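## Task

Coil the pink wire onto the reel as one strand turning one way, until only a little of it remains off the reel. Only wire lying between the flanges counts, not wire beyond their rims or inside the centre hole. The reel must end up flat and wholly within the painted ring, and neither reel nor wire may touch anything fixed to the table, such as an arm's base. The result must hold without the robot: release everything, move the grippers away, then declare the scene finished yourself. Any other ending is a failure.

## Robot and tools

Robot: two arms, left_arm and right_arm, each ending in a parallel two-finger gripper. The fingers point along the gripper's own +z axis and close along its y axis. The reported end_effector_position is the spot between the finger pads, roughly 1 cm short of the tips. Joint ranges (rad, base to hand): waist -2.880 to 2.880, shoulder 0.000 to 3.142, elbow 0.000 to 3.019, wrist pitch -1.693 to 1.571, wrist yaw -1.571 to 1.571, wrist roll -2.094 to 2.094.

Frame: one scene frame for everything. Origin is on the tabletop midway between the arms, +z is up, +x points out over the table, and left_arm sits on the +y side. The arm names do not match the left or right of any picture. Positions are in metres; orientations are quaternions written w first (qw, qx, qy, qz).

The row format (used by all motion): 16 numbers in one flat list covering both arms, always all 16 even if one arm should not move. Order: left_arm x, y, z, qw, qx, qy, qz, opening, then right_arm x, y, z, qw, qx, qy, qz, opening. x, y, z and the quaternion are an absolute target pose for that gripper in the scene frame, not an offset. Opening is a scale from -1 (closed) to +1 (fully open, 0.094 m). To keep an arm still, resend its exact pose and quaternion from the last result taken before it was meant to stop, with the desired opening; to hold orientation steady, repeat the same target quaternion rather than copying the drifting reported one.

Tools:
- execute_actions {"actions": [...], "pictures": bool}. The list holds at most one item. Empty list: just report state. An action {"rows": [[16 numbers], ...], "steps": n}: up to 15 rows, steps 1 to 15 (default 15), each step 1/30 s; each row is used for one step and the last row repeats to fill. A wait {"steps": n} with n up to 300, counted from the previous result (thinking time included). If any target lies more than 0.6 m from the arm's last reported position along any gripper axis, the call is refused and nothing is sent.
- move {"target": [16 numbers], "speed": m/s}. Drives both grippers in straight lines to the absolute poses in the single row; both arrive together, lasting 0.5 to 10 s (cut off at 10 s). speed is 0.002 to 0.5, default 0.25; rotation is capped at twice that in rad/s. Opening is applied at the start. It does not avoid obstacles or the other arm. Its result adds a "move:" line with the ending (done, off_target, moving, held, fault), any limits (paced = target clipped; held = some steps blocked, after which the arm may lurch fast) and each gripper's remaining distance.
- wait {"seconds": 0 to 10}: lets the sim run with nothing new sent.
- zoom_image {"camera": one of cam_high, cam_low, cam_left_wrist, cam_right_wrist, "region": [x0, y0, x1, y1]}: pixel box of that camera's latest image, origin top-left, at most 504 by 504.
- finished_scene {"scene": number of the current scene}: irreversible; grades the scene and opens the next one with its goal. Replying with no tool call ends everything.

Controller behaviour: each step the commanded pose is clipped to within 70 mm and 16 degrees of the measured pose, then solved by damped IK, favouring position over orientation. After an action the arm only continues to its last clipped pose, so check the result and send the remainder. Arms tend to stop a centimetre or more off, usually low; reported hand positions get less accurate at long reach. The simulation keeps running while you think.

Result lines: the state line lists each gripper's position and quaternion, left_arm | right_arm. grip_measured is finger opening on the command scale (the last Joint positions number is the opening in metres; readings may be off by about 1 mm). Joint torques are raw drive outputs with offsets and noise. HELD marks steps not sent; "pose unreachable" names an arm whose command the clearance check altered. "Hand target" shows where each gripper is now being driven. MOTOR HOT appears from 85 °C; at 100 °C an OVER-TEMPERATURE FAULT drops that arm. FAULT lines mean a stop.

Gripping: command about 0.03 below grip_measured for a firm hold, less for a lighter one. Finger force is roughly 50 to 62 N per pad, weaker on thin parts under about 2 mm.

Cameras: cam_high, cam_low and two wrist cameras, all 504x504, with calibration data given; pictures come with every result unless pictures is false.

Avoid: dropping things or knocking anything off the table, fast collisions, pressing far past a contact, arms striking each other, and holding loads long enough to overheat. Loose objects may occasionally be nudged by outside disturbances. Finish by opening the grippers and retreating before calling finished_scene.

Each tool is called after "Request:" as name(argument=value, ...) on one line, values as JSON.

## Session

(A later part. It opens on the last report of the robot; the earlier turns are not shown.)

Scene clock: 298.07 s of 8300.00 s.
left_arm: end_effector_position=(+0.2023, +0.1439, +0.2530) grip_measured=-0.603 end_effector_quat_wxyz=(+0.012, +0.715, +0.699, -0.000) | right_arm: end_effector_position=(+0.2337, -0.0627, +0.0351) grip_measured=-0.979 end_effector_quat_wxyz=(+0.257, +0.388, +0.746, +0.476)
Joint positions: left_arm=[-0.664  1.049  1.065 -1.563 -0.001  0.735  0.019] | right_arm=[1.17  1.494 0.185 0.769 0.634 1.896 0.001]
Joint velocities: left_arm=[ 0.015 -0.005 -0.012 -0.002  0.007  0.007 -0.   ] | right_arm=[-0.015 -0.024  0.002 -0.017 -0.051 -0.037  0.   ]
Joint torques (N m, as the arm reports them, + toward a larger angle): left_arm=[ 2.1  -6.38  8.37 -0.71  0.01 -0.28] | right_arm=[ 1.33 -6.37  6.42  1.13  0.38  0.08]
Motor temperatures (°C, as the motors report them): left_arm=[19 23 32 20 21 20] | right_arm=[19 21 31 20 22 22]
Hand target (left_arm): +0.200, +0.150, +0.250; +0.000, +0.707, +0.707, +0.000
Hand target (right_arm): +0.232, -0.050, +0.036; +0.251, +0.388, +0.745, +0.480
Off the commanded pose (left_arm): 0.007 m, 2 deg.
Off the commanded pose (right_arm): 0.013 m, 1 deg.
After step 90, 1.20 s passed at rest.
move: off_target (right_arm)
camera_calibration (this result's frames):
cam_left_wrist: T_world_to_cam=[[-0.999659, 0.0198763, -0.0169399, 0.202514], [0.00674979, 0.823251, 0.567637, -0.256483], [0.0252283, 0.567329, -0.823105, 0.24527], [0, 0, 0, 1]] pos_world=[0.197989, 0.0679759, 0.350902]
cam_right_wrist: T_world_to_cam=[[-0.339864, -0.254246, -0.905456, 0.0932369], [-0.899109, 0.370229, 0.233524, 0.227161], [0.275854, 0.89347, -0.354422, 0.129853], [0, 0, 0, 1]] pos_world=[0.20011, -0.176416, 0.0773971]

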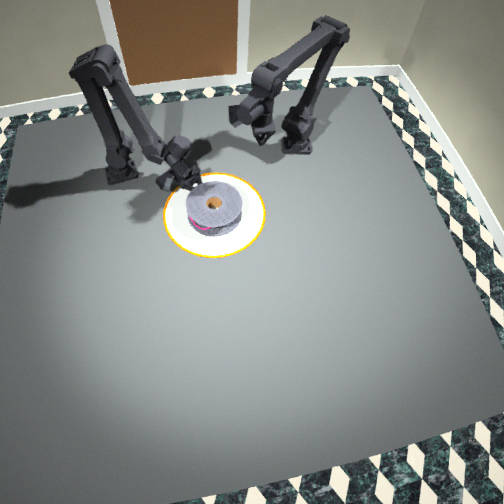

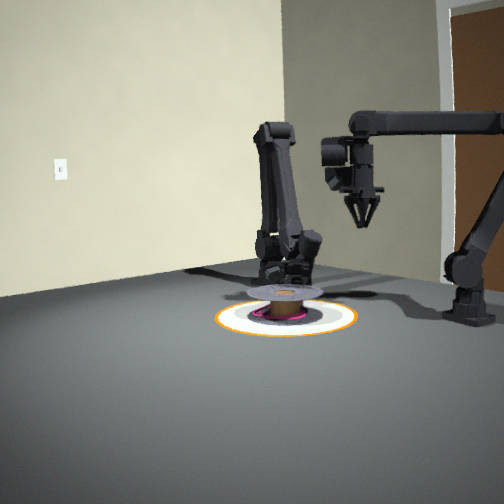

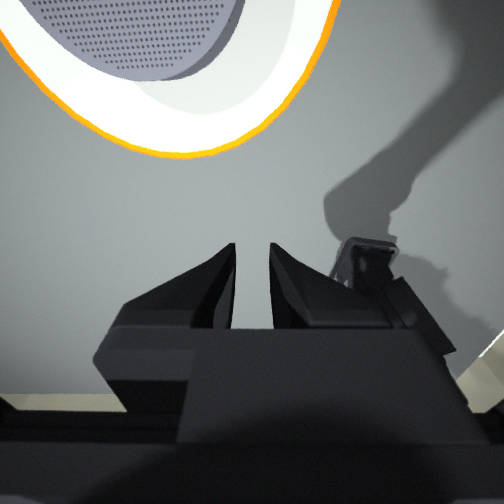

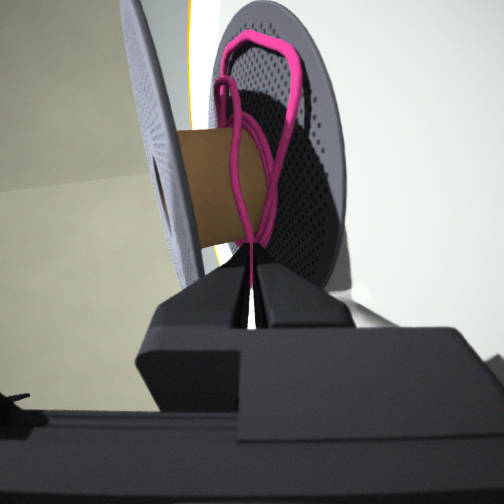

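A bit further, then lower and release.

Request:
move(target=[0.2,0.15,0.25,0,0.707,0.707,0,-0.6,0.236,-0.02,0.034,0.29,0.445,0.71,0.462,-1], speed=0.05)

Request:
move(target=[0.2,0.15,0.25,0,0.707,0.707,0,-0.6,0.236,-0.02,0.034,0.29,0.445,0.71,0.462,-0.85])

Request:
move(target=[0.2,0.15,0.25,0,0.707,0.707,0,-0.6,0.18,-0.06,0.055,0.29,0.445,0.71,0.462,-0.85], speed=0.06)

Scene clock: 305.23 s of 8300.00 s.
left_arm: end_effector_position=(+0.2023, +0.1439, +0.2530) grip_measured=-0.603 end_effector_quat_wxyz=(+0.012, +0.715, +0.699, -0.000) | right_arm: end_effector_position=(+0.2388, -0.0346, +0.0327) grip_measured=-0.979 end_effector_quat_wxyz=(+0.295, +0.445, +0.712, +0.456)
Joint positions: left_arm=[-0.664  1.049  1.065 -1.563 -0.001  0.735  0.019] | right_arm=[1.245 1.563 0.323 0.587 0.83  2.07  0.001]
Joint velocities: left_arm=[-0.005 -0.005  0.022  0.002  0.007 -0.007 -0.   ] | right_arm=[-0.015 -0.015  0.007 -0.007  0.007  0.022  0.001]
Joint torques (N m, as the arm reports them, + toward a larger angle): left_arm=[ 2.15 -6.38  8.37 -0.71  0.   -0.28] | right_arm=[ 1.44 -8.14  7.08  0.8   0.48  0.06]
Motor temperatures (°C, as the motors report them): left_arm=[19 22 32 20 21 20] | right_arm=[19 21 31 20 22 22]
Hand target (left_arm): +0.200, +0.150, +0.250; +0.000, +0.707, +0.707, +0.000
Hand target (right_arm): +0.236, -0.020, +0.035; +0.290, +0.446, +0.710, +0.461
Off the commanded pose (left_arm): 0.007 m, 2 deg.
Off the commanded pose (right_arm): 0.015 m, 1 deg.
After step 90, 2.37 s passed at rest.
move: off_target (right_arm)
camera_calibration (this result's frames):
cam_left_wrist: T_world_to_cam=[[-0.999659, 0.0198763, -0.0169399, 0.202514], [0.00674979, 0.823251, 0.567637, -0.256483], [0.0252283, 0.567329, -0.823105, 0.24527], [0, 0, 0, 1]] pos_world=[0.197989, 0.0679759, 0.350902]
cam_right_wrist: T_world_to_cam=[[-0.372644, -0.195946, -0.907051, 0.109847], [-0.82974, 0.508045, 0.231132, 0.21024], [0.415533, 0.838747, -0.351904, 0.0672151], [0, 0, 0, 1]] pos_world=[0.187448, -0.141664, 0.0746969]

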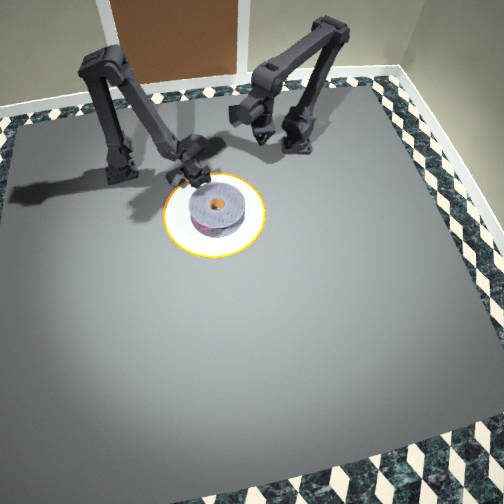

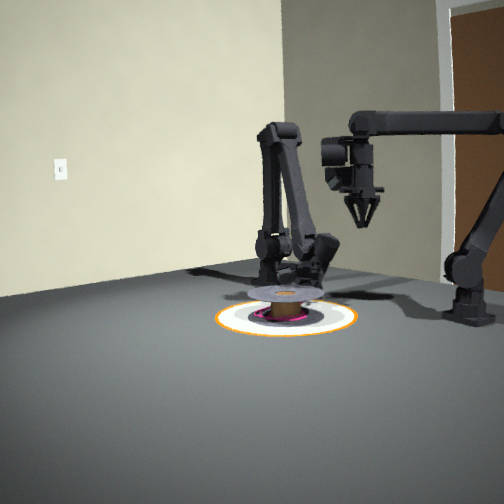

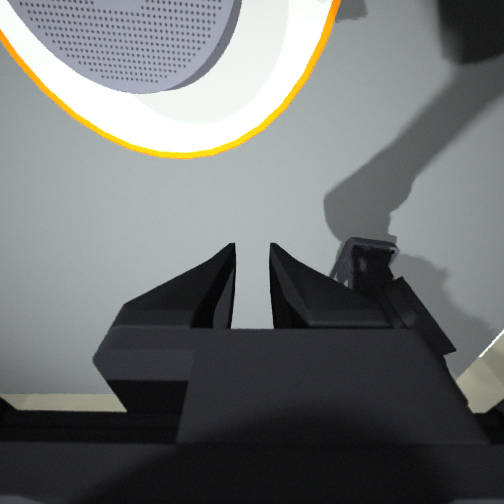

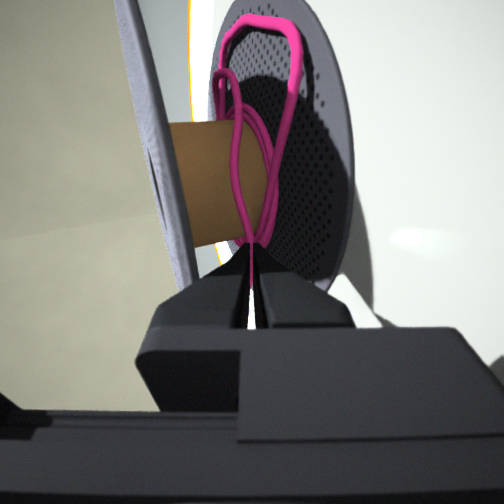

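Scene clock: 305.93 s of 8300.00 s.
left_arm: end_effector_position=(+0.2023, +0.1439, +0.2530) grip_measured=-0.603 end_effector_quat_wxyz=(+0.012, +0.715, +0.699, -0.000) | right_arm: end_effector_position=(+0.2387, -0.0348, +0.0328) grip_measured=-0.852 end_effector_quat_wxyz=(+0.296, +0.446, +0.711, +0.456)
Joint positions: left_arm=[-0.664  1.049  1.065 -1.563 -0.001  0.735  0.019] | right_arm=[1.246 1.563 0.323 0.587 0.833 2.071 0.007]
Joint velocities: left_arm=[-0.005  0.005  0.002 -0.007 -0.022 -0.037  0.   ] | right_arm=[-0.005  0.005 -0.002  0.002 -0.007 -0.007 -0.   ]
Joint torques (N m, as the arm reports them, + toward a larger angle): left_arm=[ 2.04 -6.38  8.39 -0.71  0.01 -0.27] | right_arm=[ 1.4  -7.86  6.99  1.01  0.46  0.04]
Motor temperatures (°C, as the motors report them): left_arm=[19 22 32 20 21 20] | right_arm=[19 21 31 20 22 22]
Hand target (left_arm): +0.200, +0.150, +0.250; +0.000, +0.707, +0.707, +0.000
Hand target (right_arm): +0.236, -0.020, +0.034; +0.290, +0.445, +0.710, +0.462
Off the commanded pose (left_arm): 0.007 m, 2 deg.
Off the commanded pose (right_arm): 0.015 m, 1 deg.
move: off_target (right_arm)
camera_calibration (this result's frames):
cam_left_wrist: T_world_to_cam=[[-0.999659, 0.0198763, -0.0169399, 0.202514], [0.00674979, 0.823251, 0.567637, -0.256483], [0.0252283, 0.567329, -0.823105, 0.24527], [0, 0, 0, 1]] pos_world=[0.197989, 0.0679759, 0.350902]
cam_right_wrist: T_world_to_cam=[[-0.371945, -0.195169, -0.907505, 0.109715], [-0.829255, 0.509182, 0.230369, 0.210131], [0.417124, 0.838238, -0.351233, 0.0669935], [0, 0, 0, 1]] pos_world=[0.187115, -0.141738, 0.0746898]

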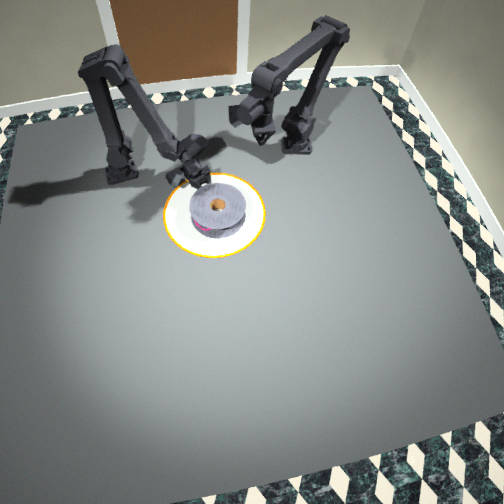

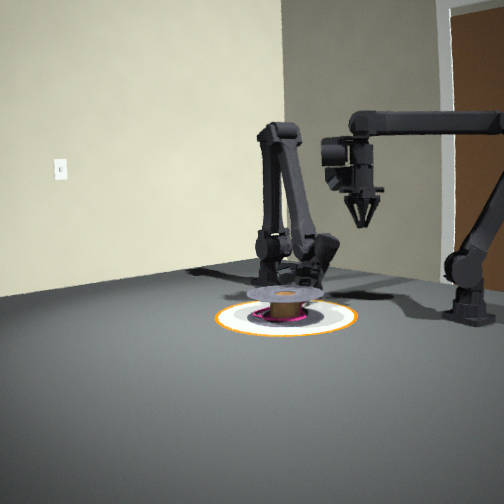

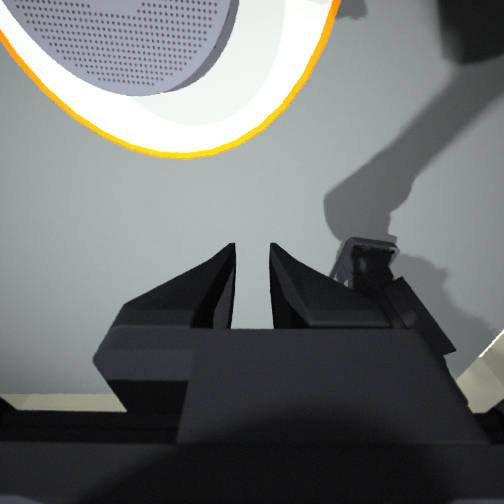

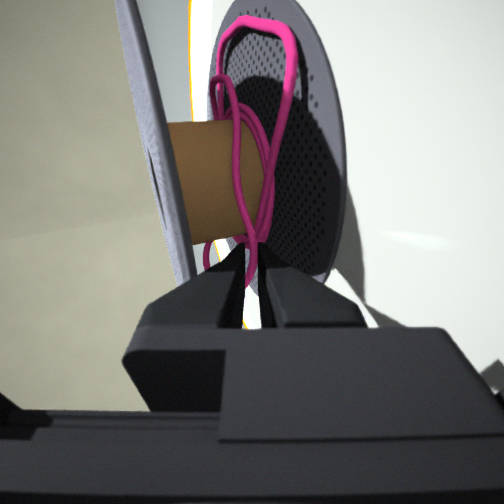

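Scene clock: 307.37 s of 8300.00 s.
left_arm: end_effector_position=(+0.2023, +0.1439, +0.2530) grip_measured=-0.603 end_effector_quat_wxyz=(+0.012, +0.715, +0.699, -0.000) | right_arm: end_effector_position=(+0.1844, -0.0570, +0.0543) grip_measured=-0.852 end_effector_quat_wxyz=(+0.299, +0.396, +0.716, +0.491)
Joint positions: left_arm=[-0.664  1.049  1.065 -1.563 -0.001  0.735  0.019] | right_arm=[1.444 1.431 0.214 0.581 0.962 2.074 0.007]
Joint velocities: left_arm=[ 0.005 -0.015 -0.007  0.007 -0.007  0.037 -0.001] | right_arm=[-0.005  0.005 -0.007 -0.012  0.022  0.037 -0.   ]
Joint torques (N m, as the arm reports them, + toward a larger angle): left_arm=[ 2.04 -6.36  8.38 -0.71  0.01 -0.27] | right_arm=[ 1.24 -8.57  3.61  0.81  0.47  0.06]
Motor temperatures (°C, as the motors report them): left_arm=[19 22 32 20 21 20] | right_arm=[19 21 31 20 22 22]
Hand target (left_arm): +0.200, +0.150, +0.250; +0.000, +0.707, +0.707, +0.000
Hand target (right_arm): +0.180, -0.059, +0.055; +0.295, +0.394, +0.718, +0.492
Off the commanded pose (left_arm): 0.007 m, 2 deg.
Off the commanded pose (right_arm): 0.005 m, 7 deg.
joint sent to its limit (right arm) — the command would take joint 6 (wrist roll) past its upper limit, so that joint was sent only as far as its limit.
move: off_target (right_arm)
camera_calibration (this result's frames):
cam_left_wrist: T_world_to_cam=[[-0.999659, 0.0198763, -0.0169399, 0.202514], [0.00674979, 0.823251, 0.567637, -0.256483], [0.0252283, 0.567329, -0.823105, 0.24527], [0, 0, 0, 1]] pos_world=[0.197989, 0.0679759, 0.350902]
cam_right_wrist: T_world_to_cam=[[-0.281391, -0.212967, -0.935662, 0.0884806], [-0.888339, 0.42653, 0.170076, 0.180882], [0.362867, 0.879043, -0.309209, 0.125864], [0, 0, 0, 1]] pos_world=[0.139911, -0.168948, 0.0909424]

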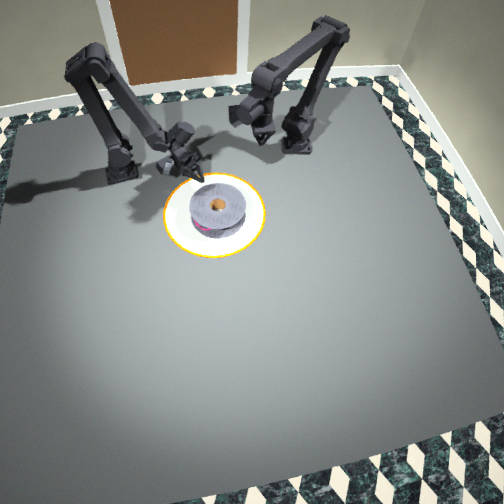

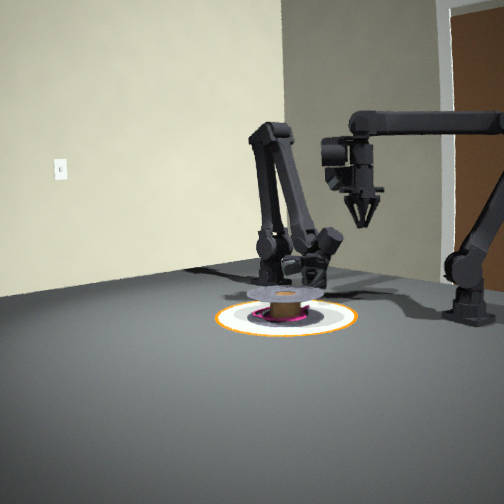

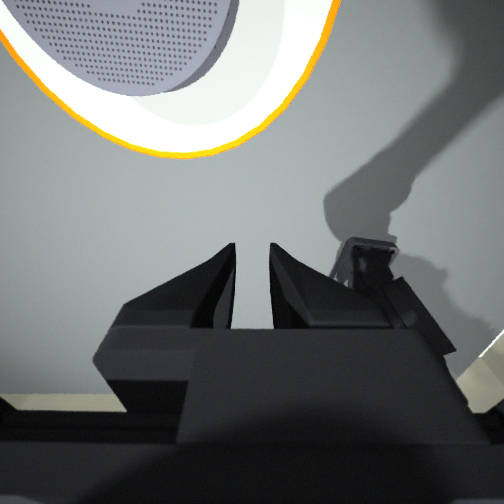

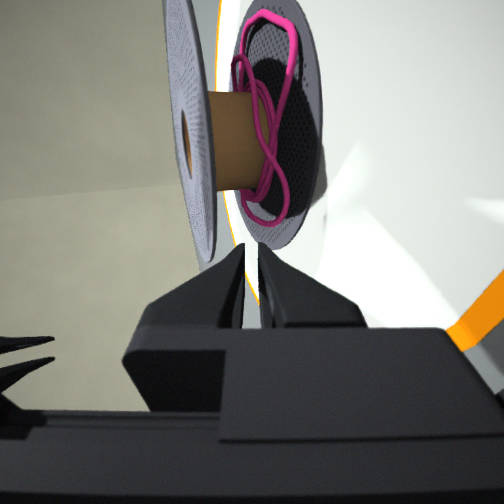

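All inside. Clear out.

Request:
move(target=[0.2,0.15,0.25,0,0.707,0.707,0,-0.6,0.2,-0.15,0.2,0.1,0.3,0.9,0.3,-0.85], speed=0.2)

Request:
zoom_image(camera="cam_high", region=[130,150,310,280])

Scene clock: 311.60 s of 8300.00 s.
left_arm: end_effector_position=(+0.2023, +0.1439, +0.2530) grip_measured=-0.603 end_effector_quat_wxyz=(+0.012, +0.715, +0.699, -0.000) | right_arm: end_effector_position=(+0.1899, -0.1575, +0.1722) grip_measured=-0.852 end_effector_quat_wxyz=(+0.090, +0.301, +0.906, +0.284)
Joint positions: left_arm=[-0.664  1.049  1.065 -1.563 -0.001  0.735  0.019] | right_arm=[ 0.843  0.539  0.516 -0.943  0.019  1.613  0.007]
Joint velocities: left_arm=[-0.005  0.005 -0.002  0.002  0.007 -0.081 -0.   ] | right_arm=[-0.015  0.005  0.012 -0.002 -0.007 -0.007 -0.   ]
Joint torques (N m, as the arm reports them, + toward a larger angle): left_arm=[ 2.06 -6.36  8.39 -0.72  0.01 -0.28] | right_arm=[-1.41 -1.38 15.46  0.59  0.03 -0.09]
Motor temperatures (°C, as the motors report them): left_arm=[19 22 32 20 21 20] | right_arm=[19 21 32 20 22 22]
Hand target (left_arm): +0.200, +0.150, +0.250; +0.000, +0.707, +0.707, +0.000
Hand target (right_arm): +0.197, -0.153, +0.200; +0.098, +0.299, +0.899, +0.304
Off the commanded pose (left_arm): 0.007 m, 2 deg.
Off the commanded pose (right_arm): 0.030 m, 2 deg.
move: off_target (right_arm)
camera_calibration (this result's frames):
cam_left_wrist: T_world_to_cam=[[-0.999659, 0.0198763, -0.0169399, 0.202514], [0.00674979, 0.823251, 0.567637, -0.256483], [0.0252283, 0.567329, -0.823105, 0.24527], [0, 0, 0, 1]] pos_world=[0.197989, 0.0679759, 0.350902]
cam_right_wrist: T_world_to_cam=[[-0.494897, -0.664995, -0.559338, 0.0835364], [-0.844604, 0.216816, 0.489525, 0.112227], [-0.204259, 0.714683, -0.668959, 0.392458], [0, 0, 0, 1]] pos_world=[0.216293, -0.249265, 0.254325]

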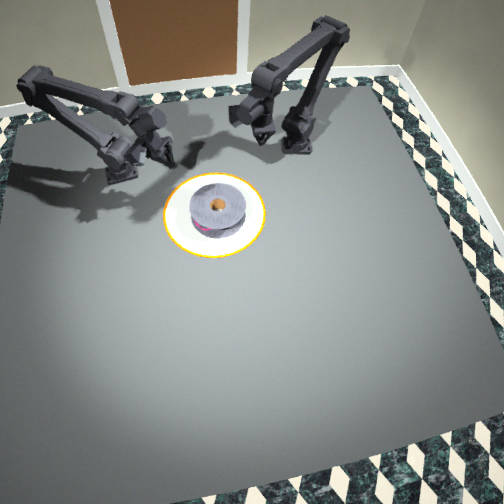

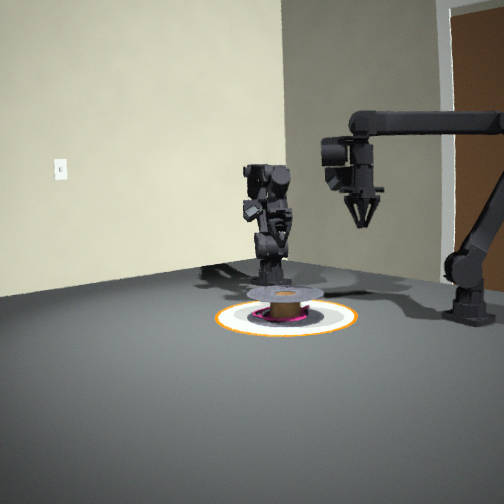

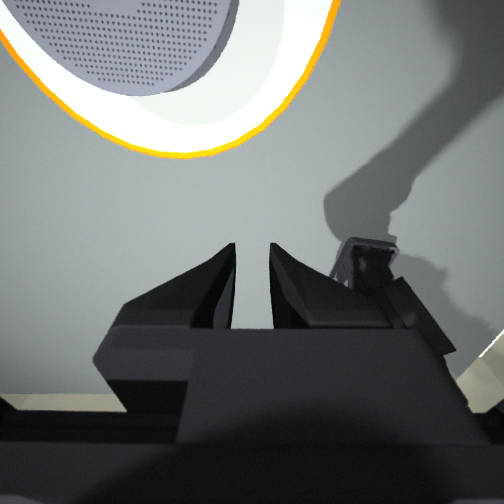

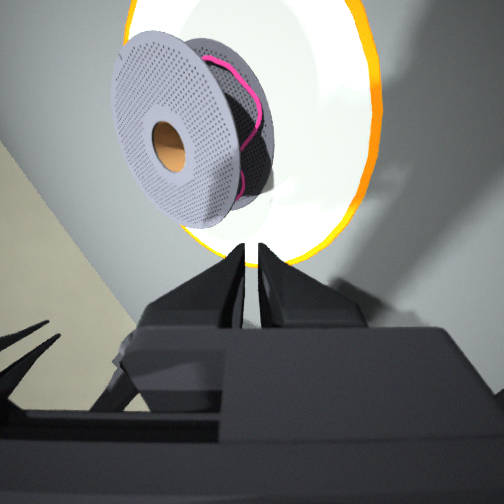

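Region (130, 150, 310, 280) of cam_high's 504x504 image, scaled by 2.800, with more detail than that image has.

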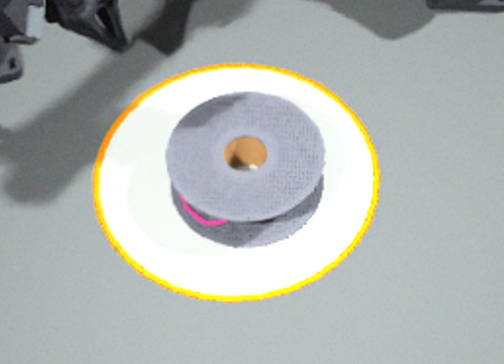

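Request:
finished_scene(scene=2)

The scene is finished: the task was done.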